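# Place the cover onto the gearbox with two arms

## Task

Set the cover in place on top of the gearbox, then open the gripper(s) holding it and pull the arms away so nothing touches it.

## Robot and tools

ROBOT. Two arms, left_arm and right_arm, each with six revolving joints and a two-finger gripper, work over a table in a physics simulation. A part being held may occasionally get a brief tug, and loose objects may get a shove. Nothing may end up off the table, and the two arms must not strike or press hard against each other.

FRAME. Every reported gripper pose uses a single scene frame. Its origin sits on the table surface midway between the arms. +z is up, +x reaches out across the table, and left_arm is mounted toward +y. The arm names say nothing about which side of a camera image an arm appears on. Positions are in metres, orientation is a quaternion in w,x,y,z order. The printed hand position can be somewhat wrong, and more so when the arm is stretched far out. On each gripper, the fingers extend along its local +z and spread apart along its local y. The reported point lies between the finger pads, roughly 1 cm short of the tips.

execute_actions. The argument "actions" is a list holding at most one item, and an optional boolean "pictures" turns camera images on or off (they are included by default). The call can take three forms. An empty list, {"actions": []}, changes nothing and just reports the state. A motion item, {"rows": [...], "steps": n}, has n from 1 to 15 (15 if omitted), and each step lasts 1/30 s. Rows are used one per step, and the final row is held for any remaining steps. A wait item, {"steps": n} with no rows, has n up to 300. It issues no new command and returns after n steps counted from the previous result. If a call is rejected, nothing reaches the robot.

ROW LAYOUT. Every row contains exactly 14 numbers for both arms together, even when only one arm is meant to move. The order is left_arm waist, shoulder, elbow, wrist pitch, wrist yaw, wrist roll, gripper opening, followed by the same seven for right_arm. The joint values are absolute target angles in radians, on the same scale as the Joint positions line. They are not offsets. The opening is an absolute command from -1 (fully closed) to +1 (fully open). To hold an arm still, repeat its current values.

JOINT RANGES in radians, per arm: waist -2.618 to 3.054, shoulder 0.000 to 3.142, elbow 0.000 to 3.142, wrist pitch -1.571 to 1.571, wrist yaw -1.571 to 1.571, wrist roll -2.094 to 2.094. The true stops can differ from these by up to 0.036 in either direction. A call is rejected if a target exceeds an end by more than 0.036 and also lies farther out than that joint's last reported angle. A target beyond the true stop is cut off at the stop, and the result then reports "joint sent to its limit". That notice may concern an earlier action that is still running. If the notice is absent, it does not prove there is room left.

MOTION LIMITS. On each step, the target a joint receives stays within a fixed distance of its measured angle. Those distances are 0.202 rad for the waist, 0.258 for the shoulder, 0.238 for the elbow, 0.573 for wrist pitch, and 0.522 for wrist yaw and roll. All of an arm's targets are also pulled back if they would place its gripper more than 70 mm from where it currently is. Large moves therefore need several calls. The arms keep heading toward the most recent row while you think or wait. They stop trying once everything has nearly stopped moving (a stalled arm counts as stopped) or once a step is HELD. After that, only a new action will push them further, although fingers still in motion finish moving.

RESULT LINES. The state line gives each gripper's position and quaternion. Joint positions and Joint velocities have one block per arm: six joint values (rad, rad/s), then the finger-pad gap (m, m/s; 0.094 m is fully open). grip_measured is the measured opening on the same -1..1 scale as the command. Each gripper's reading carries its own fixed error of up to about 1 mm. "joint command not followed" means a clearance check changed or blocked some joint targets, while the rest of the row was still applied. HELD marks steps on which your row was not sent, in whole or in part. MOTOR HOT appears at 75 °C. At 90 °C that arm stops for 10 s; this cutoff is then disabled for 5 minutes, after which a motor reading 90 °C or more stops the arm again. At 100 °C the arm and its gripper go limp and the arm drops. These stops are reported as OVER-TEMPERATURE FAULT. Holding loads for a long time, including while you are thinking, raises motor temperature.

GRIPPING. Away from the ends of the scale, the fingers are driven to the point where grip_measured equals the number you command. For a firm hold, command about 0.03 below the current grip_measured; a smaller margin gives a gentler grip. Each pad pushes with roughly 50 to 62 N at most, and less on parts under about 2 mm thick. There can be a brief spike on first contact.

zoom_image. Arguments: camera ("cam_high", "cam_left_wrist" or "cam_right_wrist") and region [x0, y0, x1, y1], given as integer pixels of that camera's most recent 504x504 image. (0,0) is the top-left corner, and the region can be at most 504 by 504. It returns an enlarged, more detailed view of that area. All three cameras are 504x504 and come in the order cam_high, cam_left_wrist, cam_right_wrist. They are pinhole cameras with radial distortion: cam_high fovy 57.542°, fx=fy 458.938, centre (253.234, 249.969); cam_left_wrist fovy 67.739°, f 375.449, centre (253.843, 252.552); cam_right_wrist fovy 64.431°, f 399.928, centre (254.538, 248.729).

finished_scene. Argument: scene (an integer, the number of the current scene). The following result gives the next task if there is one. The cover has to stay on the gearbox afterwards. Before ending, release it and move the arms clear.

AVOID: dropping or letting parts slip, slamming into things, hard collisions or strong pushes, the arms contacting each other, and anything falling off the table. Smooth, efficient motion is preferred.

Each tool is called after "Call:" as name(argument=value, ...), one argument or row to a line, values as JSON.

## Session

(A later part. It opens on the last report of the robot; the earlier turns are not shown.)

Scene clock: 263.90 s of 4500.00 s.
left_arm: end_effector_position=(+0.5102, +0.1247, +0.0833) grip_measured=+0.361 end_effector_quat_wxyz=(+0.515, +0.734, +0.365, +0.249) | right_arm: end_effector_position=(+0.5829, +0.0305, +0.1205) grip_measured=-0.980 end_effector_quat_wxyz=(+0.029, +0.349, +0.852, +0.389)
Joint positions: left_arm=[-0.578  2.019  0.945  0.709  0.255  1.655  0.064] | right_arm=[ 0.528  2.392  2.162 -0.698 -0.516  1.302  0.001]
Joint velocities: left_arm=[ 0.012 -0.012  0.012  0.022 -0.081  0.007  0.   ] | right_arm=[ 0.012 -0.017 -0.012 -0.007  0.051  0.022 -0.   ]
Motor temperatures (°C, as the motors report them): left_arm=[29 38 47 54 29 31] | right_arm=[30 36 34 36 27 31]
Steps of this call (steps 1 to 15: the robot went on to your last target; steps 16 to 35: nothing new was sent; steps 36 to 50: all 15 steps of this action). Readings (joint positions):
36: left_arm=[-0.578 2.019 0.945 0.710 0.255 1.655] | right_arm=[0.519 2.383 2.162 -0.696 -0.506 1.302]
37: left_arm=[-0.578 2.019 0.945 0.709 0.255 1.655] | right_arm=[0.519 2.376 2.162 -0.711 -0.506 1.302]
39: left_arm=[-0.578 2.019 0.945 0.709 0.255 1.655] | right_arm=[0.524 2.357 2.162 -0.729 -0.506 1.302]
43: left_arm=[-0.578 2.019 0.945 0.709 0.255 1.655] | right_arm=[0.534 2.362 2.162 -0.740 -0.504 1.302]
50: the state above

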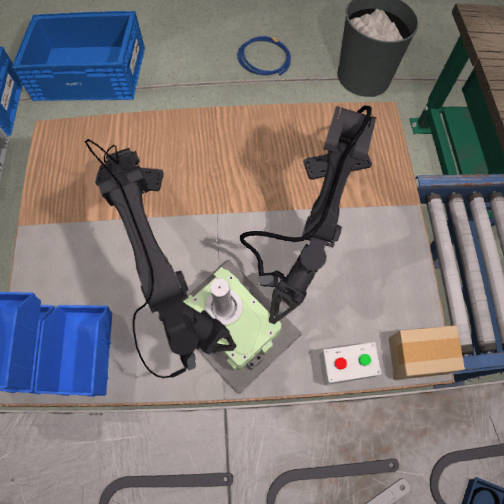

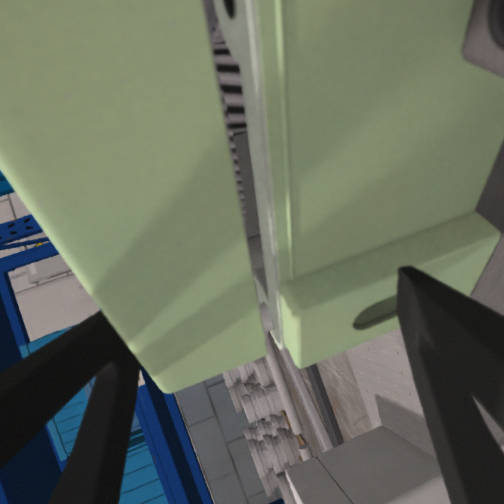

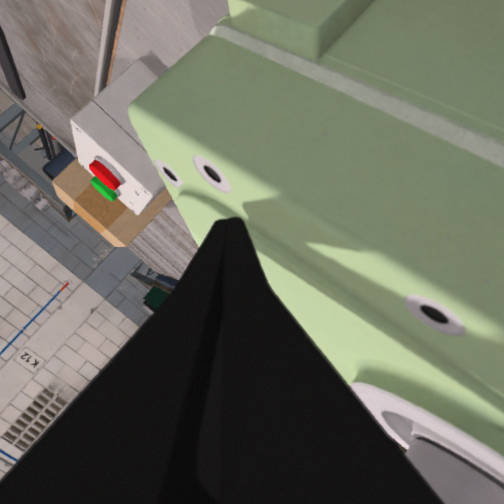

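Call:
execute_actions(
  actions=[
    {"rows":[[-0.578,2.02,0.945,0.75,0.25,1.64,0.8,0.53,2.28,2.19,-0.75,-0.5,1.3,-1]],"steps":12},
  ],
)

Call:
execute_actions(
  actions=[
    {"rows":[[-0.578,1.76,0.54,0.96,0.2,1.6,0.8,0.48,2.26,2.19,-0.8,-0.5,1.3,-1]],"steps":15},
  ],
  pictures=false,
)

Call:
execute_actions(
  actions=[
    {"rows":[[-0.7,1.76,0.54,0.96,0,1.57,0.8,0.46,2.15,2.1,-1.0,0,0,-1]],"steps":15},
  ],
  pictures=false,
)

Call:
execute_actions(
  actions=[
    {"rows":[[-0.925,1.76,0.54,0.96,0,1.57,0.75,0.48,2.1,2.05,-1.05,0,0,-1]],"steps":15},
  ],
  pictures=false,
)

Call:
execute_actions(
  actions=[
    {"rows":[[-0.925,1.76,0.54,0.96,0,1.57,0.75,0.6,2.1,2.02,-1.1,0,0,-1]],"steps":15},
  ],
)

Scene clock: 266.90 s of 4500.00 s.
left_arm: end_effector_position=(+0.5113, +0.1257, +0.0876) grip_measured=+0.798 end_effector_quat_wxyz=(+0.520, +0.730, +0.363, +0.254) | right_arm: end_effector_position=(+0.5761, +0.0259, +0.1729) grip_measured=-0.980 end_effector_quat_wxyz=(+0.056, +0.339, +0.847, +0.406)
Joint positions: left_arm=[-0.576  2.015  0.941  0.727  0.253  1.653  0.084] | right_arm=[ 0.527  2.293  2.163 -0.732 -0.505  1.302  0.001]
Joint velocities: left_arm=[ 0.002 -0.007 -0.007  0.066 -0.081  0.022  0.   ] | right_arm=[-0.007  0.002 -0.017 -0.037 -0.037 -0.007  0.   ]
Motor temperatures (°C, as the motors report them): left_arm=[29 37 48 54 29 31] | right_arm=[30 36 34 36 27 31]
Steps of this call (steps 1 to 15: the robot went on to your last target; steps 16 to 78: nothing new was sent; steps 79 to 90: all 12 steps of this action). Readings (joint positions):
79: left_arm=[-0.576 2.011 0.941 0.707 0.256 1.655] | right_arm=[0.527 2.381 2.163 -0.697 -0.515 1.302]
80: left_arm=[-0.576 2.012 0.941 0.713 0.255 1.655] | right_arm=[0.527 2.373 2.163 -0.713 -0.511 1.302]
82: left_arm=[-0.576 2.013 0.941 0.720 0.255 1.654] | right_arm=[0.527 2.347 2.163 -0.729 -0.507 1.302]
86: left_arm=[-0.576 2.015 0.941 0.726 0.254 1.654] | right_arm=[0.527 2.301 2.163 -0.731 -0.506 1.302]
90: the state above

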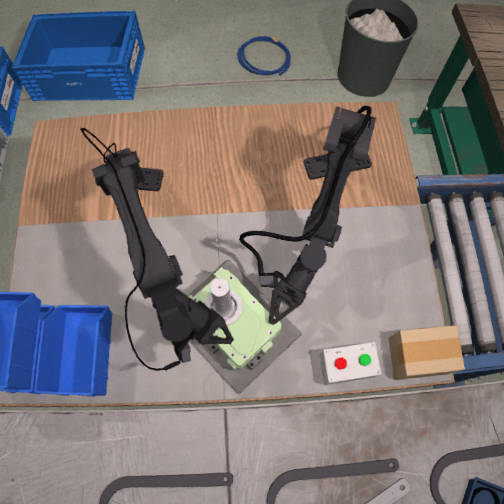

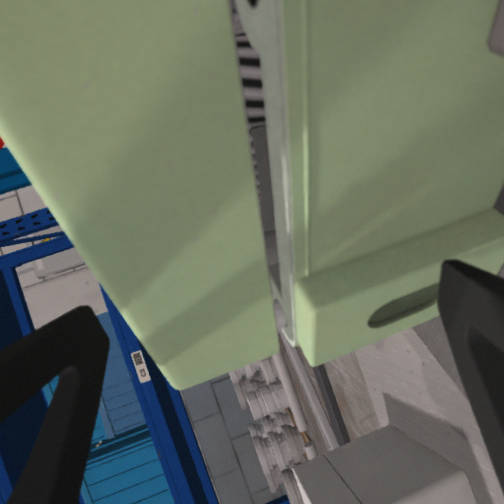

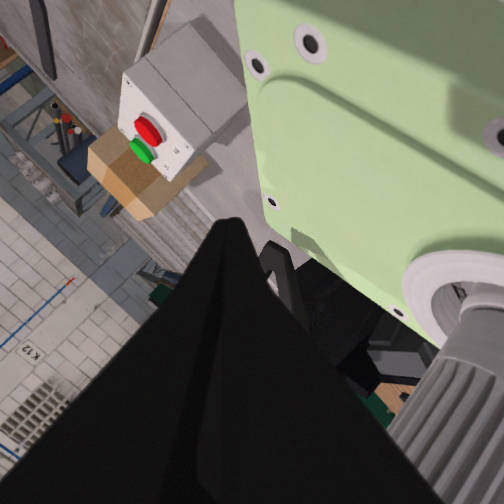

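Scene clock: 267.40 s of 4500.00 s.
left_arm: end_effector_position=(+0.4366, +0.1645, +0.1020) grip_measured=+0.798 end_effector_quat_wxyz=(+0.537, +0.703, +0.377, +0.277) | right_arm: end_effector_position=(+0.5816, -0.0052, +0.1647) grip_measured=-0.980 end_effector_quat_wxyz=(+0.050, +0.372, +0.843, +0.386)
Joint positions: left_arm=[-0.576  1.76   0.55   0.93   0.208  1.615  0.084] | right_arm=[ 0.476  2.293  2.163 -0.787 -0.499  1.302  0.001]
Joint velocities: left_arm=[ 0.017 -0.007  0.012  0.11  -0.051  0.037  0.001] | right_arm=[-0.012 -0.017 -0.007 -0.066 -0.022  0.022  0.   ]
Motor temperatures (°C, as the motors report them): left_arm=[29 38 47 54 29 31] | right_arm=[30 37 34 36 27 31]
Steps of this call (steps 1 to 15: all 15 steps of this action). Readings (joint positions):
1: left_arm=[-0.576 1.994 0.912 0.753 0.243 1.648] | right_arm=[0.524 2.293 2.163 -0.739 -0.505 1.302]
2: left_arm=[-0.576 1.940 0.838 0.785 0.232 1.642] | right_arm=[0.519 2.293 2.163 -0.750 -0.505 1.302]
4: left_arm=[-0.576 1.815 0.678 0.850 0.224 1.632] | right_arm=[0.504 2.293 2.163 -0.764 -0.505 1.302]
8: left_arm=[-0.576 1.756 0.556 0.908 0.217 1.621] | right_arm=[0.478 2.293 2.163 -0.779 -0.500 1.302]
15: the state above

Scene clock: 267.90 s of 4500.00 s.
left_arm: end_effector_position=(+0.4287, +0.1437, +0.1030) grip_measured=+0.798 end_effector_quat_wxyz=(+0.523, +0.692, +0.394, +0.304) | right_arm: end_effector_position=(+0.5680, -0.1032, +0.1699) grip_measured=-0.980 end_effector_quat_wxyz=(+0.256, -0.081, +0.961, +0.064)
Joint positions: left_arm=[-0.702  1.76   0.55   0.938  0.014  1.585  0.084] | right_arm=[ 0.46   2.163  2.108 -0.982 -0.024  0.12   0.001]
Joint velocities: left_arm=[-0.012 -0.022 -0.002 -0.022 -0.051 -0.007 -0.   ] | right_arm=[ 0.012 -0.007  0.007 -0.037  0.095 -0.784 -0.   ]
Motor temperatures (°C, as the motors report them): left_arm=[29 38 47 54 29 31] | right_arm=[30 37 34 36 27 31]
Steps of this call (steps 1 to 15: all 15 steps of this action). Readings (joint positions):
1: left_arm=[-0.590 1.760 0.550 0.932 0.172 1.610] | right_arm=[0.477 2.281 2.154 -0.799 -0.435 1.229]
2: left_arm=[-0.618 1.760 0.550 0.934 0.131 1.605] | right_arm=[0.478 2.260 2.132 -0.834 -0.350 1.130]
4: left_arm=[-0.675 1.760 0.550 0.937 0.089 1.597] | right_arm=[0.473 2.220 2.108 -0.907 -0.223 0.935]
8: left_arm=[-0.702 1.760 0.550 0.938 0.047 1.589] | right_arm=[0.461 2.172 2.108 -0.957 -0.091 0.542]
15: the state above

Scene clock: 268.40 s of 4500.00 s.
left_arm: end_effector_position=(+0.3677, +0.0598, +0.1033) grip_measured=+0.752 end_effector_quat_wxyz=(+0.554, +0.732, +0.313, +0.244) | right_arm: end_effector_position=(+0.5463, -0.1044, +0.1617) grip_measured=-0.980 end_effector_quat_wxyz=(+0.226, -0.140, +0.963, +0.038)
Joint positions: left_arm=[-0.935  1.76   0.55   0.94   0.007  1.583  0.082] | right_arm=[ 0.475  2.135  2.065 -1.038 -0.007  0.009  0.001]
Joint velocities: left_arm=[-0.002  0.002 -0.002 -0.037 -0.022 -0.051  0.   ] | right_arm=[-0.007 -0.012  0.007 -0.007 -0.022 -0.037 -0.001]
Motor temperatures (°C, as the motors report them): left_arm=[29 38 47 54 29 31] | right_arm=[30 37 34 36 27 31]
Steps of this call (steps 1 to 15: all 15 steps of this action). Readings (joint positions):
1: left_arm=[-0.721 1.760 0.550 0.938 -0.003 1.584] | right_arm=[0.461 2.159 2.100 -0.983 -0.020 0.097]
2: left_arm=[-0.765 1.760 0.550 0.938 -0.016 1.584] | right_arm=[0.462 2.151 2.086 -0.991 -0.016 0.079]
4: left_arm=[-0.874 1.760 0.550 0.940 -0.009 1.584] | right_arm=[0.468 2.140 2.069 -1.015 -0.012 0.052]
8: left_arm=[-0.939 1.760 0.550 0.940 0.010 1.584] | right_arm=[0.475 2.135 2.065 -1.034 -0.010 0.024]
15: the state above

Scene clock: 268.90 s of 4500.00 s.
left_arm: end_effector_position=(+0.3677, +0.0599, +0.1033) grip_measured=+0.752 end_effector_quat_wxyz=(+0.554, +0.732, +0.313, +0.244) | right_arm: end_effector_position=(+0.5071, -0.0503, +0.1487) grip_measured=-0.980 end_effector_quat_wxyz=(+0.188, -0.205, +0.960, +0.038)
Joint positions: left_arm=[-0.935  1.76   0.55   0.94   0.007  1.583  0.082] | right_arm=[ 0.606  2.129  2.034 -1.089  0.007  0.006  0.001]
Joint velocities: left_arm=[-0.002 -0.007  0.002 -0.051 -0.037  0.037  0.   ] | right_arm=[ 0.017 -0.012 -0.017  0.022 -0.095  0.007  0.   ]
Motor temperatures (°C, as the motors report them): left_arm=[29 38 46 54 29 31] | right_arm=[30 37 34 36 27 31]
Steps of this call (steps 1 to 15: all 15 steps of this action). Readings (joint positions):
1: left_arm=[-0.935 1.760 0.550 0.940 0.007 1.583] | right_arm=[0.485 2.134 2.061 -1.040 -0.001 0.009]
2: left_arm=[-0.935 1.760 0.550 0.940 0.007 1.583] | right_arm=[0.500 2.131 2.053 -1.045 0.006 0.009]
4: left_arm=[-0.935 1.760 0.550 0.940 0.007 1.583] | right_arm=[0.552 2.130 2.042 -1.062 0.007 0.008]
8: left_arm=[-0.935 1.760 0.550 0.940 0.007 1.583] | right_arm=[0.607 2.129 2.034 -1.086 0.012 0.011]
15: the state above

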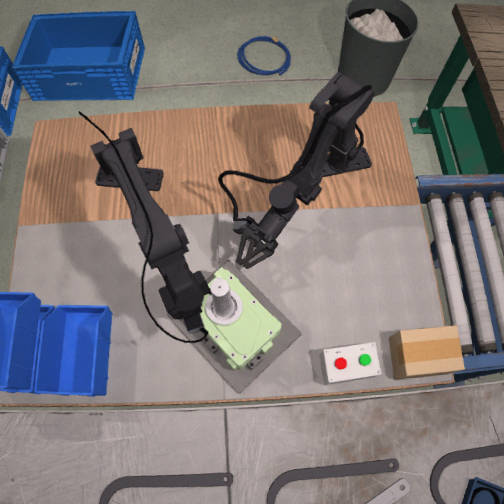

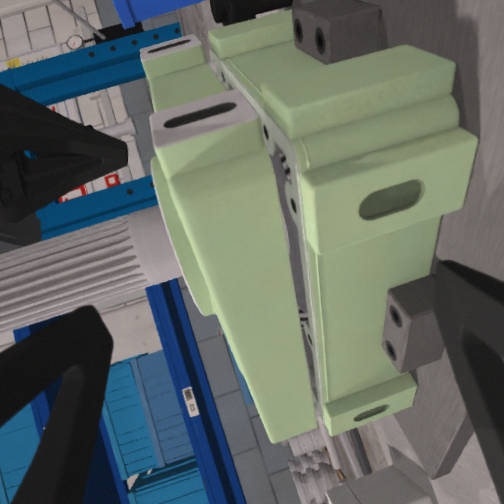

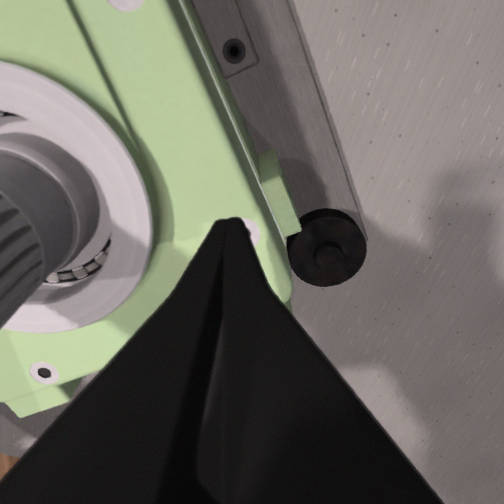

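Call:
execute_actions(
  actions=[
    {"rows":[[-0.925,1.85,0.64,0.93,0,1.57,0.75,0.6,2.1,2.0,-1.1,0,0,-1],[-0.925,1.85,0.64,0.93,0,1.57,0.75,0.6,2.1,2.0,-1.1,0,0,-1],[-0.925,1.85,0.64,0.93,0,1.57,0.75,0.6,2.1,2.0,-1.1,0,0,-1],[-0.925,1.85,0.64,0.93,0,1.57,0.75,0.6,2.1,2.0,-1.1,0,0,-1],[-0.925,1.85,0.64,0.93,0,1.57,0.75,0.6,2.1,2.0,-1.1,0,0,-1],[-0.925,1.93,0.77,0.92,0,1.57,0.75,0.6,2.1,2.0,-1.1,0,0,-1]],"steps":15},
  ],
  pictures=false,
)

Call:
execute_actions(
  actions=[
    {"rows":[[-0.92,2.0,0.87,0.92,0,1.57,0.75,0.6,2.2,1.98,-1.12,0,0,-1],[-0.92,2.0,0.87,0.92,0,1.57,0.75,0.6,2.2,1.98,-1.12,0,0,-1],[-0.92,2.0,0.87,0.92,0,1.57,0.75,0.6,2.2,1.98,-1.12,0,0,-1],[-0.92,2.0,0.87,0.92,0,1.57,0.75,0.6,2.2,1.98,-1.12,0,0,-1],[-0.92,2.0,0.87,0.92,0,1.57,0.68,0.6,2.28,1.96,-1.15,0,0,-1],[-0.92,2.0,0.87,0.92,0,1.57,0.62,0.6,2.28,1.96,-1.15,0,0,-1],[-0.92,2.0,0.87,0.92,0,1.57,0.56,0.6,2.28,1.96,-1.15,0,0,-1],[-0.92,2.0,0.87,0.92,0,1.57,0.5,0.6,2.28,1.96,-1.15,0,0,-1]],"steps":15},
  ],
)

Scene clock: 270.47 s of 4500.00 s.
left_arm: end_effector_position=(+0.3978, +0.0332, +0.0848) grip_measured=+0.752 end_effector_quat_wxyz=(+0.541, +0.740, +0.318, +0.240) | right_arm: end_effector_position=(+0.5026, -0.0520, +0.1420) grip_measured=-0.980 end_effector_quat_wxyz=(+0.177, -0.206, +0.962, +0.036)
Joint positions: left_arm=[-0.935  1.923  0.719  0.9    0.002  1.583  0.082] | right_arm=[ 0.606  2.128  2.013 -1.092  0.005  0.005  0.001]
Joint velocities: left_arm=[ 0.002 -0.012 -0.002 -0.081 -0.051  0.081  0.001] | right_arm=[-0.022  0.007  0.007  0.037  0.022  0.037  0.001]
Motor temperatures (°C, as the motors report them): left_arm=[29 38 46 54 29 31] | right_arm=[30 38 34 36 27 31]
Steps of this call (steps 1 to 15: the robot went on to your last target; steps 16 to 32: nothing new was sent; steps 33 to 47: all 15 steps of this action). Readings (joint positions):
33: left_arm=[-0.935 1.770 0.558 0.940 0.007 1.583] | right_arm=[0.606 2.129 2.031 -1.089 0.005 0.005]
34: left_arm=[-0.935 1.792 0.578 0.940 0.007 1.583] | right_arm=[0.606 2.128 2.027 -1.089 0.005 0.005]
36: left_arm=[-0.935 1.832 0.608 0.940 0.006 1.583] | right_arm=[0.606 2.128 2.019 -1.089 0.005 0.005]
40: left_arm=[-0.935 1.911 0.700 0.923 0.005 1.583] | right_arm=[0.606 2.128 2.013 -1.092 0.005 0.005]
47: the state above

Scene clock: 270.97 s of 4500.00 s.
left_arm: end_effector_position=(+0.4019, +0.0329, +0.0808) grip_measured=+0.610 end_effector_quat_wxyz=(+0.523, +0.754, +0.316, +0.242) | right_arm: end_effector_position=(+0.5017, -0.0527, +0.1168) grip_measured=-0.980 end_effector_quat_wxyz=(+0.150, -0.207, +0.966, +0.031)
Joint positions: left_arm=[-0.93   1.921  0.75   0.828  0.     1.608  0.076] | right_arm=[ 0.605  2.178  2.011 -1.097  0.004  0.004  0.001]
Joint velocities: left_arm=[ 0.007 -0.027 -0.002  0.007 -0.037  0.095 -0.002] | right_arm=[-0.012  0.007 -0.022 -0.037  0.037  0.007  0.   ]
Motor temperatures (°C, as the motors report them): left_arm=[29 38 46 54 29 31] | right_arm=[30 38 34 36 27 31]
Steps of this call (steps 1 to 15: all 15 steps of this action). Readings (joint positions):
1: left_arm=[-0.934 1.928 0.730 0.890 0.001 1.583] | right_arm=[0.606 2.133 2.013 -1.093 0.005 0.005]
2: left_arm=[-0.932 1.937 0.742 0.865 -0.001 1.585] | right_arm=[0.606 2.140 2.013 -1.094 0.005 0.005]
4: left_arm=[-0.931 1.937 0.743 0.863 0.001 1.587] | right_arm=[0.606 2.167 2.012 -1.096 0.005 0.005]
8: left_arm=[-0.930 1.926 0.747 0.841 0.001 1.603] | right_arm=[0.605 2.178 2.011 -1.097 0.004 0.004]
15: the state above

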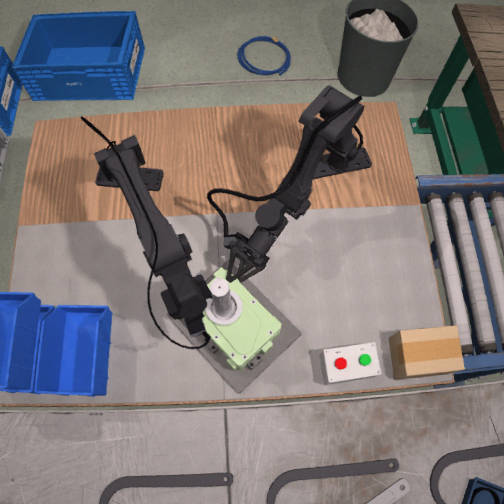

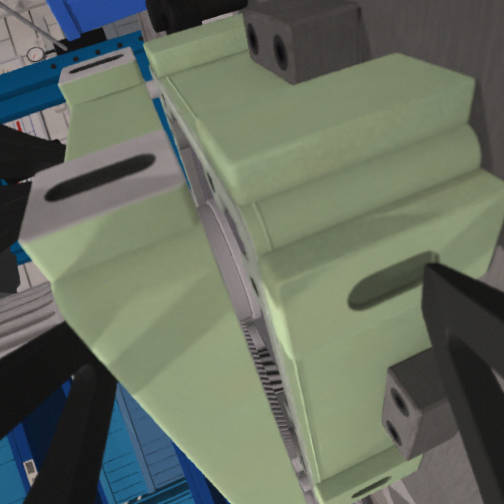

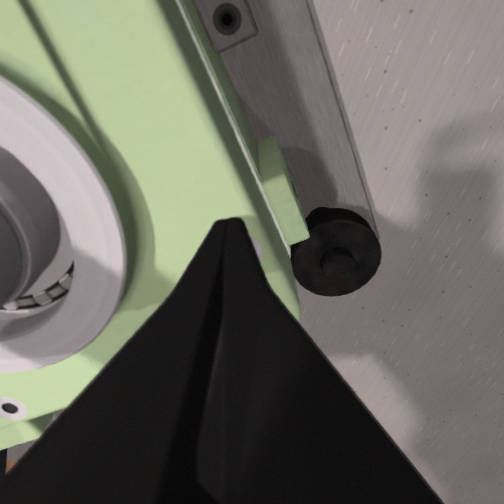

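Call:
execute_actions(
  actions=[
    {"rows":[[-0.92,2.0,0.87,0.92,0,1.57,0.3,0.6,2.1,2.0,-1.1,0,0,-1],[-0.92,2.0,0.87,0.92,0,1.57,0.3,0.6,2.1,2.0,-1.1,0,0,-1],[-0.92,2.0,0.87,0.92,0,1.57,0.3,0.6,2.1,2.0,-1.1,0,0,-1],[-0.92,2.0,0.87,0.92,0,1.57,0.3,0.6,2.1,2.0,-1.1,0,0,-1],[-0.92,2.0,0.87,0.92,0,1.57,0.3,0.6,2.1,2.0,-1.1,0,0,-1],[-0.92,2.0,0.87,0.92,0,1.57,0.3,0.6,2.28,1.96,-1.15,0,0,-1]],"steps":15},
  ],
)

Scene clock: 272.17 s of 4500.00 s.
left_arm: end_effector_position=(+0.4018, +0.0330, +0.0805) grip_measured=+0.606 end_effector_quat_wxyz=(+0.522, +0.754, +0.316, +0.242) | right_arm: end_effector_position=(+0.5041, -0.0533, +0.1170) grip_measured=-0.980 end_effector_quat_wxyz=(+0.153, -0.207, +0.966, +0.029)
Joint positions: left_arm=[-0.93   1.921  0.75   0.827  0.     1.608  0.075] | right_arm=[ 0.603  2.18   2.012 -1.09   0.008  0.001  0.001]
Joint velocities: left_arm=[ 0.012 -0.007 -0.002 -0.007  0.081 -0.007  0.001] | right_arm=[-0.012 -0.022 -0.022  0.037  0.051 -0.022  0.001]
Motor temperatures (°C, as the motors report them): left_arm=[29 38 47 54 29 31] | right_arm=[30 37 34 36 27 31]
Steps of this call (steps 1 to 15: the robot went on to your last target; steps 16 to 21: nothing new was sent; steps 22 to 36: all 15 steps of this action). Readings (joint positions):
22: left_arm=[-0.930 1.921 0.750 0.827 0.000 1.608] | right_arm=[0.605 2.166 2.011 -1.093 0.004 0.003]
23: left_arm=[-0.930 1.921 0.750 0.827 0.000 1.608] | right_arm=[0.605 2.160 2.008 -1.096 0.004 0.003]
25: left_arm=[-0.930 1.921 0.750 0.827 0.000 1.608] | right_arm=[0.605 2.146 2.008 -1.097 0.004 0.003]
29: left_arm=[-0.930 1.921 0.750 0.827 0.000 1.608] | right_arm=[0.605 2.171 2.008 -1.104 0.004 0.003]
36: the state above

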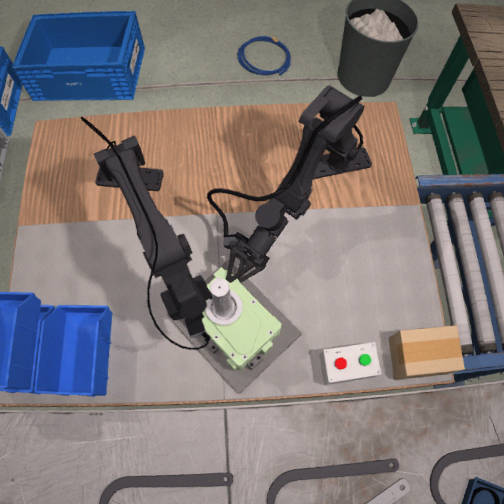

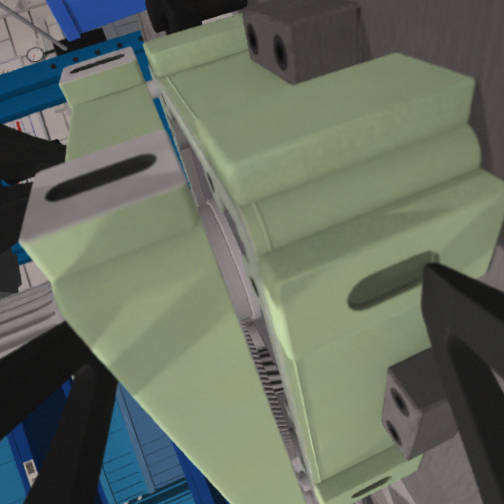

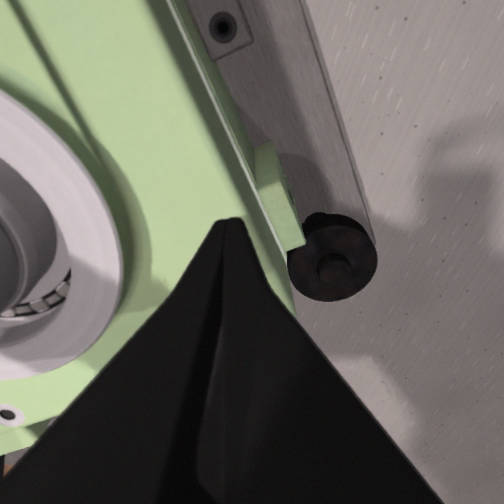

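Call:
execute_actions(
  actions=[
    {"rows":[[-0.92,2.0,0.87,0.92,0,1.57,0.66,0.6,2.1,2.0,-1.1,0,0,-1],[-0.92,2.0,0.87,0.92,0,1.57,0.66,0.6,2.1,2.0,-1.1,0,0,-1],[-0.92,2.0,0.87,0.92,0,1.57,0.66,0.6,2.1,2.0,-1.1,0,0,-1],[-0.92,2.0,0.87,0.92,0,1.57,0.66,0.6,2.1,2.0,-1.1,0,0,-1],[-0.92,2.0,0.87,0.92,0,1.57,0.66,0.6,2.1,2.0,-1.1,0,0,-1],[-0.92,2.0,0.87,0.92,0,1.57,0.66,0.6,2.28,1.96,-1.15,0,0,-1],[-0.92,2.0,0.87,0.92,0,1.57,0.66,0.6,2.28,1.96,-1.15,0,0,-1],[-0.92,2.0,0.87,0.92,0,1.57,0.66,0.6,2.28,1.96,-1.15,0,0,-1],[-0.92,2.0,0.87,0.92,0,1.57,0.4,0.6,2.28,1.96,-1.15,0,0,-1]],"steps":15},
  ],
)

Call:
zoom_image(
  camera="cam_left_wrist",
  region=[100,50,504,454],
)

Scene clock: 274.43 s of 4500.00 s.
left_arm: end_effector_position=(+0.4021, +0.0331, +0.0816) grip_measured=+0.566 end_effector_quat_wxyz=(+0.520, +0.756, +0.314, +0.244) | right_arm: end_effector_position=(+0.5071, -0.0523, +0.1171) grip_measured=-0.980 end_effector_quat_wxyz=(+0.159, -0.207, +0.965, +0.030)
Joint positions: left_arm=[-0.93   1.915  0.753  0.814 -0.001  1.616  0.074] | right_arm=[ 0.603  2.182  2.013 -1.077  0.009  0.001  0.001]
Joint velocities: left_arm=[-0.007  0.012  0.007 -0.037 -0.066 -0.066 -0.   ] | right_arm=[-0.007  0.017 -0.007  0.095 -0.066  0.007 -0.   ]
Motor temperatures (°C, as the motors report them): left_arm=[29 37 48 55 29 31] | right_arm=[30 37 34 35 27 31]
Steps of this call (steps 1 to 15: the robot went on to your last target; steps 16 to 53: nothing new was sent; steps 54 to 68: all 15 steps of this action). Readings (joint positions):
54: left_arm=[-0.930 1.921 0.750 0.827 0.000 1.609] | right_arm=[0.603 2.169 2.012 -1.086 0.008 0.001]
55: left_arm=[-0.930 1.921 0.750 0.827 0.000 1.609] | right_arm=[0.603 2.162 2.008 -1.091 0.007 0.001]
57: left_arm=[-0.930 1.921 0.750 0.827 0.000 1.609] | right_arm=[0.603 2.147 2.008 -1.093 0.006 0.001]
61: left_arm=[-0.930 1.921 0.750 0.827 0.000 1.609] | right_arm=[0.603 2.170 2.008 -1.101 0.006 0.001]
68: the state above

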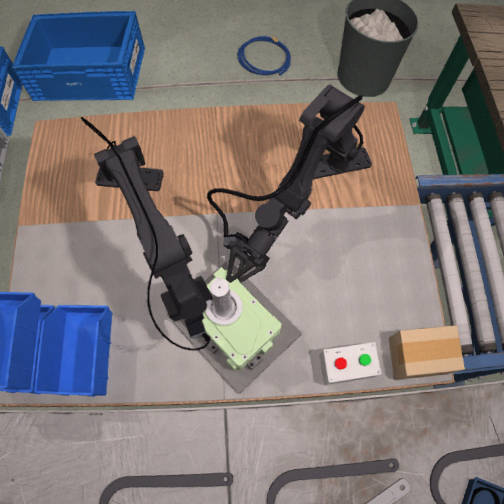

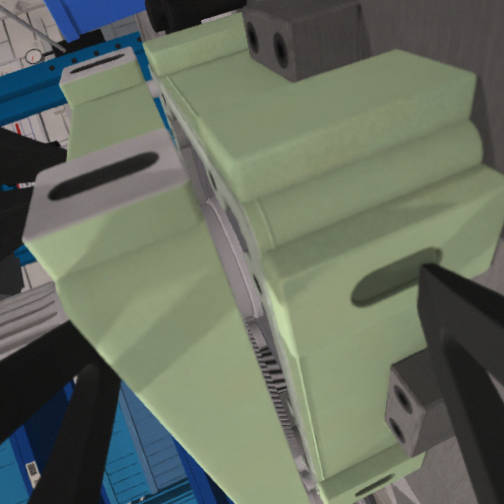

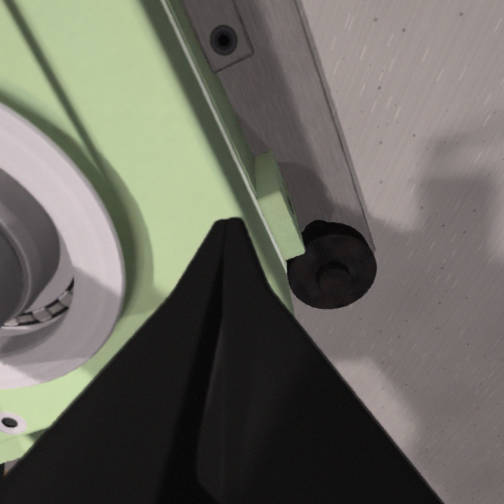

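Region (100, 50, 504, 454) of cam_left_wrist's 504x504 image, scaled by 1.248, with more detail than that image has.

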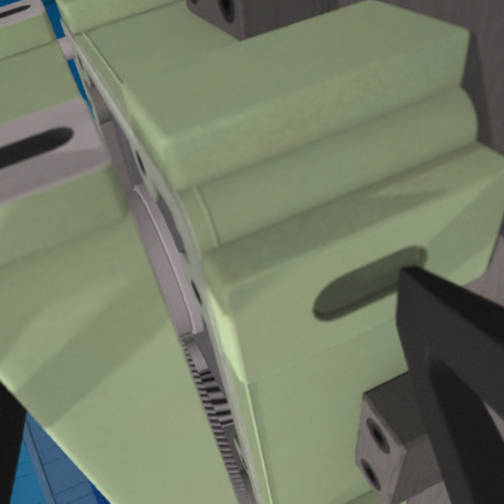

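Call:
execute_actions(
  actions=[
    {"rows":[[-0.95,1.91,0.73,0.9,0,1.57,0.66,0.6,2.2,2.0,-1.1,0,0,-1],[-0.95,1.91,0.73,0.9,0,1.57,0.66,0.6,2.2,2.0,-1.1,0,0,-1],[-0.95,1.91,0.73,0.9,0,1.57,0.66,0.6,2.2,2.0,-1.1,0,0,-1],[-0.95,1.91,0.73,0.9,0,1.57,0.66,0.6,2.2,2.0,-1.1,0,0,-1],[-0.95,1.91,0.73,0.9,0,1.57,0.66,0.6,2.2,2.0,-1.1,0,0,-1],[-0.95,1.91,0.73,0.9,0,1.57,0.66,0.6,2.2,2.0,-1.1,0,0,-1],[-0.95,1.91,0.73,0.9,0,1.57,0.66,0.6,2.2,2.0,-1.1,0,0,-1],[-0.95,1.91,0.73,0.9,0,1.57,0.6,0.6,2.2,2.0,-1.1,0,0,-1],[-0.95,1.91,0.76,0.9,0,1.57,0.56,0.6,2.2,2.0,-1.1,0,0,-1],[-0.95,1.93,0.79,0.9,0,1.57,0.52,0.6,2.2,2.0,-1.1,0,0,-1],[-0.95,1.95,0.82,0.9,0,1.57,0.48,0.6,2.28,1.96,-1.15,0,0,-1],[-0.95,1.97,0.84,0.9,0,1.57,0.4,0.6,2.28,1.96,-1.15,0,0,-1],[-0.95,1.99,0.86,0.9,0,1.57,0.3,0.6,2.28,1.96,-1.15,0,0,-1]],"steps":15},
  ],
)

Call:
execute_actions(
  actions=[
    {"steps":10},
  ],
)

Scene clock: 276.93 s of 4500.00 s.
left_arm: end_effector_position=(+0.4012, +0.0340, +0.0834) grip_measured=+0.466 end_effector_quat_wxyz=(+0.522, +0.752, +0.320, +0.244) | right_arm: end_effector_position=(+0.5074, -0.0522, +0.1169) grip_measured=-0.980 end_effector_quat_wxyz=(+0.159, -0.207, +0.965, +0.030)
Joint positions: left_arm=[-0.934  1.907  0.747  0.817 -0.011  1.602  0.069] | right_arm=[ 0.603  2.183  2.013 -1.076  0.009  0.001  0.001]
Joint velocities: left_arm=[ 0.007  0.007  0.012 -0.022  0.037 -0.051 -0.001] | right_arm=[ 0.007 -0.022 -0.007  0.022  0.007  0.022 -0.001]
Motor temperatures (°C, as the motors report them): left_arm=[29 37 48 55 29 31] | right_arm=[30 36 34 35 27 31]
Steps of this call (steps 1 to 15: the robot went on to your last target; steps 16 to 60: nothing new was sent; steps 61 to 75: all 15 steps of this action). Readings (joint positions):
61: left_arm=[-0.931 1.907 0.744 0.815 -0.002 1.613] | right_arm=[0.603 2.179 2.013 -1.075 0.009 0.001]
62: left_arm=[-0.932 1.907 0.741 0.827 -0.002 1.608] | right_arm=[0.603 2.179 2.013 -1.075 0.009 0.001]
64: left_arm=[-0.933 1.908 0.739 0.832 -0.007 1.601] | right_arm=[0.603 2.179 2.013 -1.075 0.009 0.001]
68: left_arm=[-0.934 1.908 0.738 0.834 -0.009 1.593] | right_arm=[0.603 2.179 2.013 -1.075 0.009 0.001]
75: the state above

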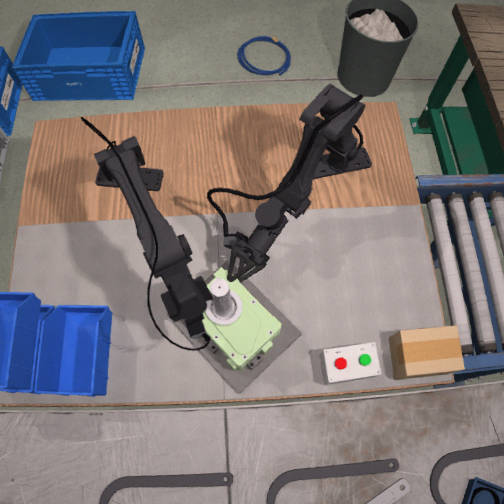

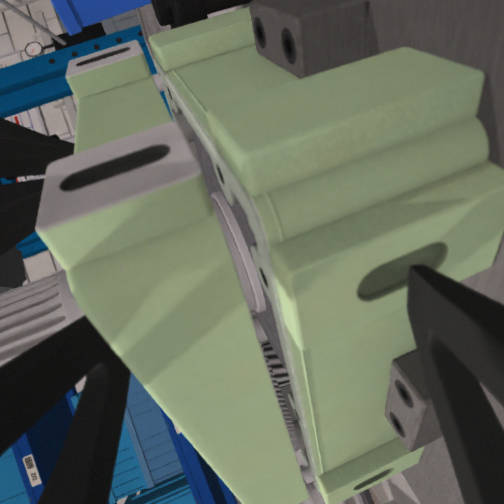

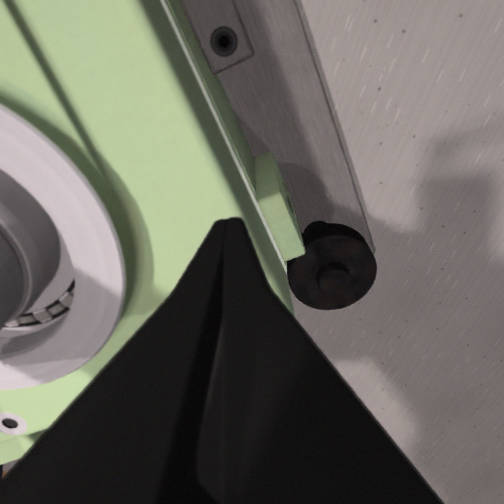

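Scene clock: 277.27 s of 4500.00 s.
left_arm: end_effector_position=(+0.4012, +0.0340, +0.0833) grip_measured=+0.466 end_effector_quat_wxyz=(+0.522, +0.752, +0.320, +0.244) | right_arm: end_effector_position=(+0.5074, -0.0522, +0.1169) grip_measured=-0.980 end_effector_quat_wxyz=(+0.159, -0.207, +0.965, +0.030)
Joint positions: left_arm=[-0.934  1.907  0.747  0.817 -0.011  1.602  0.069] | right_arm=[ 0.603  2.183  2.013 -1.076  0.009  0.001  0.001]
Joint velocities: left_arm=[-0.002  0.002  0.007  0.051  0.051 -0.037  0.001] | right_arm=[ 0.017 -0.017  0.002 -0.051  0.007 -0.051  0.   ]
Motor temperatures (°C, as the motors report them): left_arm=[29 37 48 55 29 31] | right_arm=[30 36 34 35 27 31]
Steps of this call (steps 1 to 10: the robot went on to your last target). Readings (joint positions):
1: left_arm=[-0.934 1.907 0.747 0.817 -0.011 1.602] | right_arm=[0.603 2.183 2.013 -1.076 0.009 0.001]
2: left_arm=[-0.934 1.907 0.747 0.817 -0.011 1.602] | right_arm=[0.603 2.183 2.013 -1.076 0.009 0.001]
4: left_arm=[-0.934 1.907 0.747 0.817 -0.011 1.602] | right_arm=[0.603 2.183 2.013 -1.076 0.009 0.001]
8: left_arm=[-0.934 1.907 0.747 0.817 -0.011 1.602] | right_arm=[0.603 2.183 2.013 -1.076 0.009 0.001]
10: the state above

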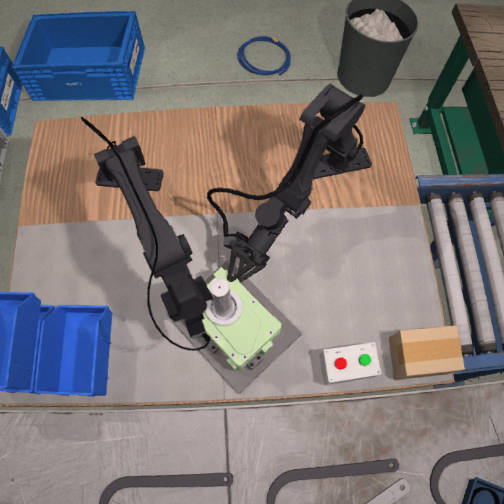

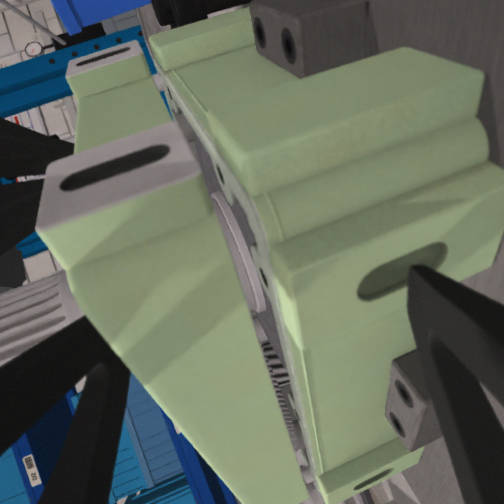

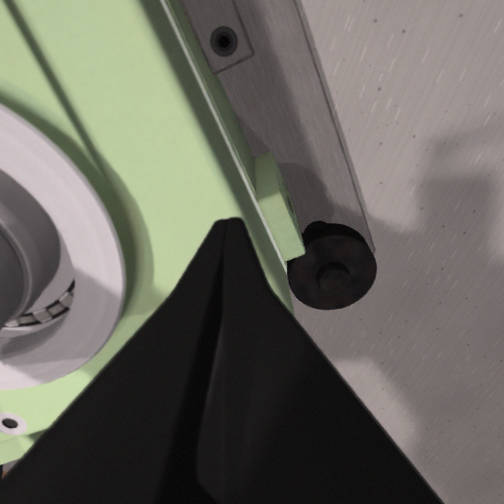

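The gap shrank somewhat. Repeat.

Call:
execute_actions(
  actions=[
    {"rows":[[-0.95,1.93,0.78,0.9,0,1.57,0.53,0.6,2.1,2.0,-1.1,0,0,-1],[-0.95,1.93,0.78,0.9,0,1.57,0.53,0.6,2.1,2.0,-1.1,0,0,-1],[-0.95,1.93,0.78,0.9,0,1.57,0.53,0.6,2.1,2.0,-1.1,0,0,-1],[-0.95,1.93,0.78,0.9,0,1.57,0.53,0.6,2.1,2.0,-1.1,0,0,-1],[-0.95,1.93,0.78,0.9,0,1.57,0.53,0.6,2.1,2.0,-1.1,0,0,-1],[-0.95,1.93,0.78,0.9,0,1.57,0.53,0.6,2.28,1.96,-1.15,0,0,-1],[-0.95,1.95,0.8,0.9,0,1.57,0.53,0.6,2.28,1.96,-1.15,0,0,-1],[-0.95,1.97,0.83,0.9,0,1.57,0.53,0.6,2.28,1.96,-1.15,0,0,-1],[-0.95,1.99,0.86,0.9,0,1.57,0.2,0.6,2.28,1.96,-1.15,0,0,-1]],"steps":15},
  ],
  pictures=false,
)

Call:
execute_actions(
  actions=[
    {"rows":[[-0.95,1.93,0.78,0.9,0,1.57,0.5,0.6,2.1,2.0,-1.1,0,0,-1],[-0.95,1.93,0.78,0.9,0,1.57,0.5,0.6,2.1,2.0,-1.1,0,0,-1],[-0.95,1.93,0.78,0.9,0,1.57,0.5,0.6,2.1,2.0,-1.1,0,0,-1],[-0.95,1.93,0.78,0.9,0,1.57,0.5,0.6,2.1,2.0,-1.1,0,0,-1],[-0.95,1.93,0.78,0.9,0,1.57,0.5,0.6,2.1,2.0,-1.1,0,0,-1],[-0.95,1.93,0.78,0.9,0,1.57,0.5,0.6,2.28,1.96,-1.15,0,0,-1],[-0.95,1.95,0.8,0.9,0,1.57,0.5,0.6,2.28,1.96,-1.15,0,0,-1],[-0.95,1.97,0.83,0.9,0,1.57,0.5,0.6,2.28,1.96,-1.15,0,0,-1],[-0.95,1.99,0.86,0.9,0,1.57,0.2,0.6,2.28,1.96,-1.15,0,0,-1]],"steps":15},
  ],
)

Scene clock: 279.50 s of 4500.00 s.
left_arm: end_effector_position=(+0.4013, +0.0344, +0.0845) grip_measured=+0.410 end_effector_quat_wxyz=(+0.519, +0.754, +0.318, +0.246) | right_arm: end_effector_position=(+0.5079, -0.0519, +0.1170) grip_measured=-0.981 end_effector_quat_wxyz=(+0.160, -0.207, +0.965, +0.030)
Joint positions: left_arm=[-0.934  1.901  0.749  0.806 -0.013  1.61   0.066] | right_arm=[ 0.603  2.183  2.013 -1.074  0.008  0.001  0.001]
Joint velocities: left_arm=[ 0.012 -0.027 -0.007  0.007  0.022 -0.007 -0.001] | right_arm=[-0.017 -0.032 -0.007  0.022 -0.022 -0.081  0.001]
Motor temperatures (°C, as the motors report them): left_arm=[29 37 49 56 29 31] | right_arm=[30 36 34 35 27 30]
Steps of this call (steps 1 to 15: the robot went on to your last target; steps 16 to 52: nothing new was sent; steps 53 to 67: all 15 steps of this action). Readings (joint positions):
53: left_arm=[-0.934 1.902 0.744 0.816 -0.011 1.601] | right_arm=[0.603 2.172 2.012 -1.072 0.008 0.001]
54: left_arm=[-0.934 1.902 0.744 0.816 -0.011 1.601] | right_arm=[0.603 2.165 2.009 -1.079 0.008 0.001]
56: left_arm=[-0.934 1.902 0.744 0.816 -0.011 1.600] | right_arm=[0.603 2.148 2.008 -1.086 0.007 0.001]
60: left_arm=[-0.934 1.905 0.744 0.819 -0.012 1.599] | right_arm=[0.603 2.170 2.008 -1.096 0.006 0.001]
67: the state above

Scene clock: 280.00 s of 4500.00 s.
left_arm: end_effector_position=(+0.4018, +0.0350, +0.0851) grip_measured=+0.387 end_effector_quat_wxyz=(+0.519, +0.754, +0.318, +0.248) | right_arm: end_effector_position=(+0.5079, -0.0520, +0.1169) grip_measured=-0.981 end_effector_quat_wxyz=(+0.160, -0.207, +0.965, +0.030)
Joint positions: left_arm=[-0.934  1.899  0.749  0.804 -0.017  1.611  0.065] | right_arm=[ 0.603  2.183  2.013 -1.073  0.009  0.001  0.001]
Joint velocities: left_arm=[-0.007 -0.022 -0.002  0.051  0.037  0.037 -0.001] | right_arm=[ 0.002 -0.017 -0.007 -0.037  0.037 -0.037  0.   ]
Motor temperatures (°C, as the motors report them): left_arm=[29 37 49 56 29 31] | right_arm=[30 36 34 35 27 30]
Steps of this call (steps 1 to 15: all 15 steps of this action). Readings (joint positions):
1: left_arm=[-0.934 1.896 0.745 0.806 -0.014 1.609] | right_arm=[0.603 2.172 2.012 -1.070 0.008 0.001]
2: left_arm=[-0.934 1.897 0.745 0.807 -0.014 1.606] | right_arm=[0.603 2.165 2.009 -1.077 0.008 0.001]
4: left_arm=[-0.934 1.898 0.745 0.808 -0.015 1.603] | right_arm=[0.603 2.148 2.008 -1.085 0.007 0.001]
8: left_arm=[-0.934 1.902 0.745 0.813 -0.016 1.601] | right_arm=[0.603 2.170 2.008 -1.095 0.007 0.001]
15: the state above

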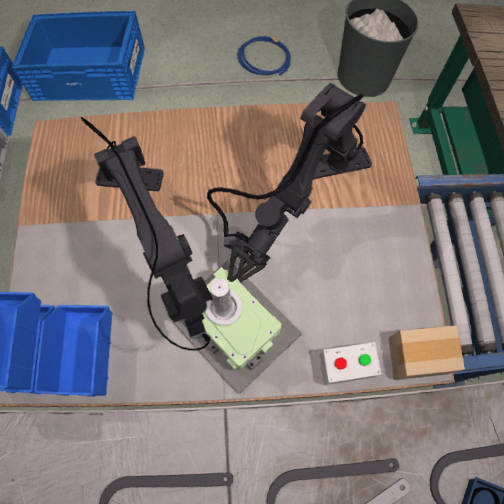

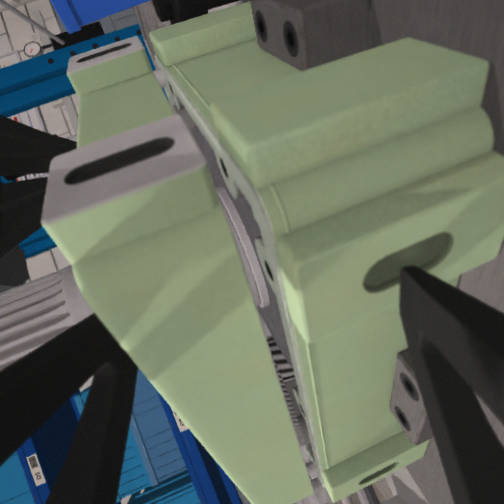

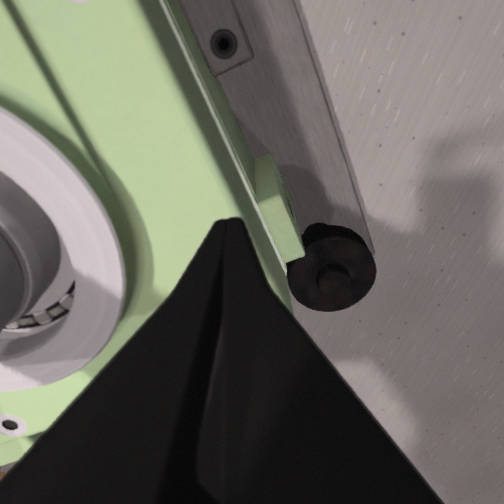

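Call:
execute_actions(
  actions=[
    {"rows":[[-0.95,1.95,0.8,0.88,0,1.57,0.3,0.58,2.0,1.9,-1.0,0,0,-1]],"steps":8},
  ],
  pictures=false,
)

Call:
execute_actions(
  actions=[
    {"rows":[[-0.95,1.95,0.8,0.88,0,1.57,0.3,0.5,1.5,1.0,-0.2,0,0.8,0]],"steps":15},
  ],
  pictures=false,
)

Call:
execute_actions(
  actions=[
    {"rows":[[-0.95,1.95,0.8,0.88,0,1.57,0.3,0.5,1.5,0.4,0.7,0,1.57,0.8]],"steps":15},
  ],
  pictures=false,
)

Call:
execute_actions(
  actions=[
    {"rows":[[-0.95,1.95,0.8,0.88,0,1.57,0.3,0.56,1.68,0.33,1.05,0,1.57,0.8]],"steps":15},
  ],
  pictures=false,
)

Call:
execute_actions(
  actions=[
    {"rows":[[-0.95,1.95,0.8,0.88,0,1.57,0.3,0.566,1.766,0.47,1.03,0,1.57,0.8]],"steps":15},
  ],
)

Scene clock: 284.10 s of 4500.00 s.
left_arm: end_effector_position=(+0.4014, +0.0354, +0.0855) grip_measured=+0.382 end_effector_quat_wxyz=(+0.517, +0.755, +0.318, +0.248) | right_arm: end_effector_position=(+0.4989, -0.0655, +0.1676) grip_measured=-0.981 end_effector_quat_wxyz=(+0.217, -0.196, +0.955, +0.042)
Joint positions: left_arm=[-0.934  1.894  0.749  0.795 -0.017  1.613  0.065] | right_arm=[ 0.584  2.012  1.91  -1.023  0.006  0.     0.001]
Joint velocities: left_arm=[-0.002  0.007  0.002  0.037  0.125 -0.037  0.   ] | right_arm=[-0.017 -0.217 -0.007  0.095 -0.022 -0.037 -0.   ]
Motor temperatures (°C, as the motors report them): left_arm=[29 37 50 56 29 31] | right_arm=[30 35 34 35 27 30]
Steps of this call (steps 1 to 15: the robot went on to your last target; steps 16 to 90: nothing new was sent; then 0.83 s passed at rest; steps 91 to 98: all 8 steps of this action). Readings (joint positions):
91: left_arm=[-0.934 1.895 0.749 0.800 -0.017 1.611] | right_arm=[0.601 2.159 1.993 -1.051 0.008 0.000]
92: left_arm=[-0.934 1.894 0.749 0.795 -0.017 1.612] | right_arm=[0.599 2.129 1.952 -1.037 0.006 0.000]
94: left_arm=[-0.934 1.894 0.749 0.795 -0.017 1.613] | right_arm=[0.593 2.073 1.912 -1.041 0.006 0.000]
98: the state above

Scene clock: 284.60 s of 4500.00 s.
left_arm: end_effector_position=(+0.4014, +0.0354, +0.0855) grip_measured=+0.382 end_effector_quat_wxyz=(+0.517, +0.755, +0.318, +0.248) | right_arm: end_effector_position=(+0.4592, -0.1224, +0.1609) grip_measured=-0.002 end_effector_quat_wxyz=(+0.357, +0.192, +0.890, +0.209)
Joint positions: left_arm=[-0.934  1.894  0.749  0.795 -0.017  1.613  0.065] | right_arm=[ 0.498  1.492  1.023 -0.249  0.001  0.745  0.047]
Joint velocities: left_arm=[ 0.007 -0.012  0.002 -0.007 -0.051  0.022  0.   ] | right_arm=[ 0.002  0.501 -0.696 -0.051 -0.037  0.315  0.   ]
Motor temperatures (°C, as the motors report them): left_arm=[29 37 50 56 29 31] | right_arm=[30 35 34 35 27 30]
Steps of this call (steps 1 to 15: all 15 steps of this action). Readings (joint positions):
1: left_arm=[-0.934 1.894 0.749 0.795 -0.017 1.613] | right_arm=[0.579 1.983 1.873 -0.963 0.003 0.055]
2: left_arm=[-0.934 1.894 0.749 0.795 -0.017 1.613] | right_arm=[0.572 1.941 1.807 -0.876 -0.001 0.127]
4: left_arm=[-0.934 1.894 0.749 0.795 -0.017 1.613] | right_arm=[0.545 1.843 1.679 -0.727 -0.001 0.268]
8: left_arm=[-0.934 1.894 0.749 0.795 -0.017 1.613] | right_arm=[0.501 1.590 1.386 -0.429 0.001 0.555]
15: the state above

Scene clock: 285.10 s of 4500.00 s.
left_arm: end_effector_position=(+0.4014, +0.0354, +0.0855) grip_measured=+0.382 end_effector_quat_wxyz=(+0.517, +0.755, +0.318, +0.248) | right_arm: end_effector_position=(+0.4168, -0.1365, +0.0760) grip_measured=+0.798 end_effector_quat_wxyz=(+0.314, +0.486, +0.701, +0.416)
Joint positions: left_arm=[-0.934  1.894  0.749  0.795 -0.017  1.613  0.065] | right_arm=[0.498 1.508 0.398 0.636 0.002 1.531 0.084]
Joint velocities: left_arm=[-0.007 -0.007 -0.012 -0.051  0.066  0.051  0.002] | right_arm=[-0.007 -0.002  0.002  0.388 -0.051  0.242 -0.   ]
Motor temperatures (°C, as the motors report them): left_arm=[29 37 50 57 29 31] | right_arm=[30 35 34 35 27 30]
Steps of this call (steps 1 to 15: all 15 steps of this action). Readings (joint positions):
1: left_arm=[-0.934 1.894 0.749 0.795 -0.017 1.613] | right_arm=[0.498 1.503 0.967 -0.171 0.001 0.824]
2: left_arm=[-0.934 1.894 0.749 0.795 -0.017 1.613] | right_arm=[0.498 1.504 0.889 -0.047 0.001 0.923]
4: left_arm=[-0.934 1.894 0.749 0.795 -0.017 1.613] | right_arm=[0.498 1.504 0.726 0.173 0.001 1.122]
8: left_arm=[-0.934 1.894 0.749 0.795 -0.017 1.613] | right_arm=[0.498 1.506 0.437 0.456 0.001 1.387]
15: the state above

Scene clock: 285.60 s of 4500.00 s.
left_arm: end_effector_position=(+0.4014, +0.0354, +0.0855) grip_measured=+0.382 end_effector_quat_wxyz=(+0.517, +0.755, +0.318, +0.248) | right_arm: end_effector_position=(+0.4194, -0.1108, +0.0757) grip_measured=+0.798 end_effector_quat_wxyz=(+0.328, +0.455, +0.673, +0.482)
Joint positions: left_arm=[-0.934  1.894  0.749  0.795 -0.017  1.613  0.065] | right_arm=[ 0.556  1.684  0.339  1.018 -0.001  1.568  0.084]
Joint velocities: left_arm=[-0.007  0.007  0.002 -0.081 -0.051 -0.051 -0.   ] | right_arm=[-0.032 -0.007 -0.017  0.095 -0.095  0.066  0.   ]
Motor temperatures (°C, as the motors report them): left_arm=[29 37 50 57 29 31] | right_arm=[30 35 34 35 27 30]
Steps of this call (steps 1 to 15: all 15 steps of this action). Readings (joint positions):
1: left_arm=[-0.934 1.894 0.749 0.795 -0.017 1.613] | right_arm=[0.505 1.529 0.388 0.700 0.006 1.539]
2: left_arm=[-0.934 1.894 0.749 0.795 -0.017 1.613] | right_arm=[0.520 1.572 0.381 0.788 0.007 1.545]
4: left_arm=[-0.934 1.894 0.749 0.795 -0.017 1.613] | right_arm=[0.547 1.649 0.367 0.882 0.002 1.553]
8: left_arm=[-0.934 1.894 0.749 0.795 -0.017 1.613] | right_arm=[0.556 1.684 0.340 0.947 -0.001 1.563]
15: the state above

Scene clock: 286.10 s of 4500.00 s.
left_arm: end_effector_position=(+0.4014, +0.0354, +0.0855) grip_measured=+0.382 end_effector_quat_wxyz=(+0.517, +0.755, +0.318, +0.248) | right_arm: end_effector_position=(+0.4459, -0.1002, +0.0838) grip_measured=+0.798 end_effector_quat_wxyz=(+0.335, +0.450, +0.665, +0.493)
Joint positions: left_arm=[-0.934  1.894  0.749  0.795 -0.017  1.613  0.065] | right_arm=[ 0.556  1.759  0.443  1.021 -0.001  1.569  0.084]
Joint velocities: left_arm=[-0.022 -0.017 -0.012 -0.022 -0.022 -0.022 -0.001] | right_arm=[ 0.012  0.002  0.012  0.022 -0.081  0.007  0.   ]
Motor temperatures (°C, as the motors report them): left_arm=[29 37 49 57 29 31] | right_arm=[30 35 34 35 27 30]
Steps of this call (steps 1 to 15: all 15 steps of this action). Readings (joint positions):
1: left_arm=[-0.934 1.894 0.749 0.795 -0.017 1.613] | right_arm=[0.556 1.693 0.351 1.018 -0.001 1.568]
2: left_arm=[-0.934 1.894 0.749 0.795 -0.017 1.613] | right_arm=[0.556 1.716 0.378 1.017 -0.001 1.568]
4: left_arm=[-0.934 1.894 0.749 0.795 -0.017 1.613] | right_arm=[0.556 1.753 0.428 1.018 -0.001 1.569]
8: left_arm=[-0.934 1.894 0.749 0.795 -0.017 1.613] | right_arm=[0.556 1.759 0.443 1.021 -0.001 1.569]
15: the state above

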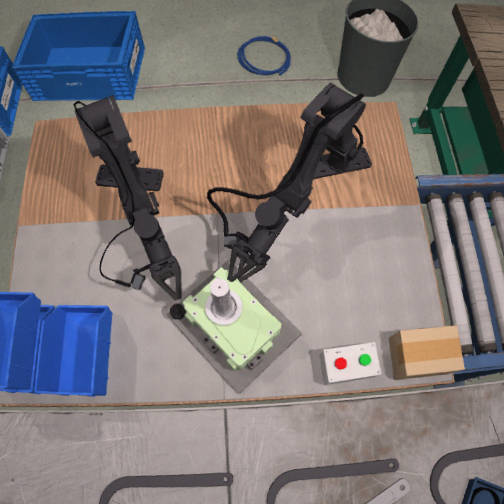

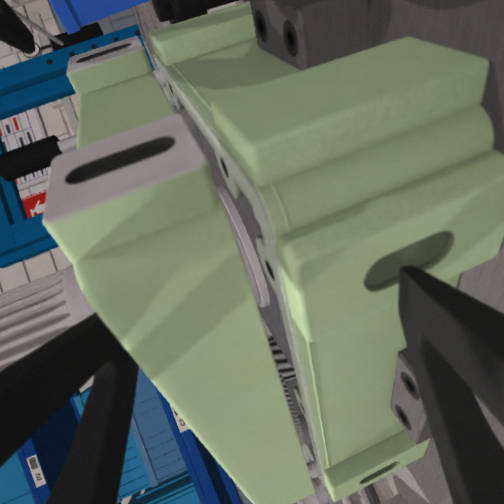

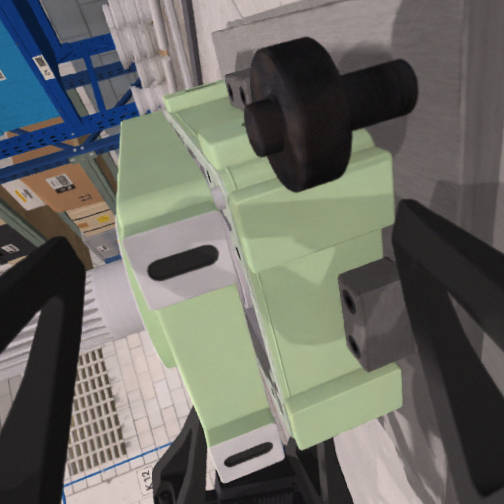

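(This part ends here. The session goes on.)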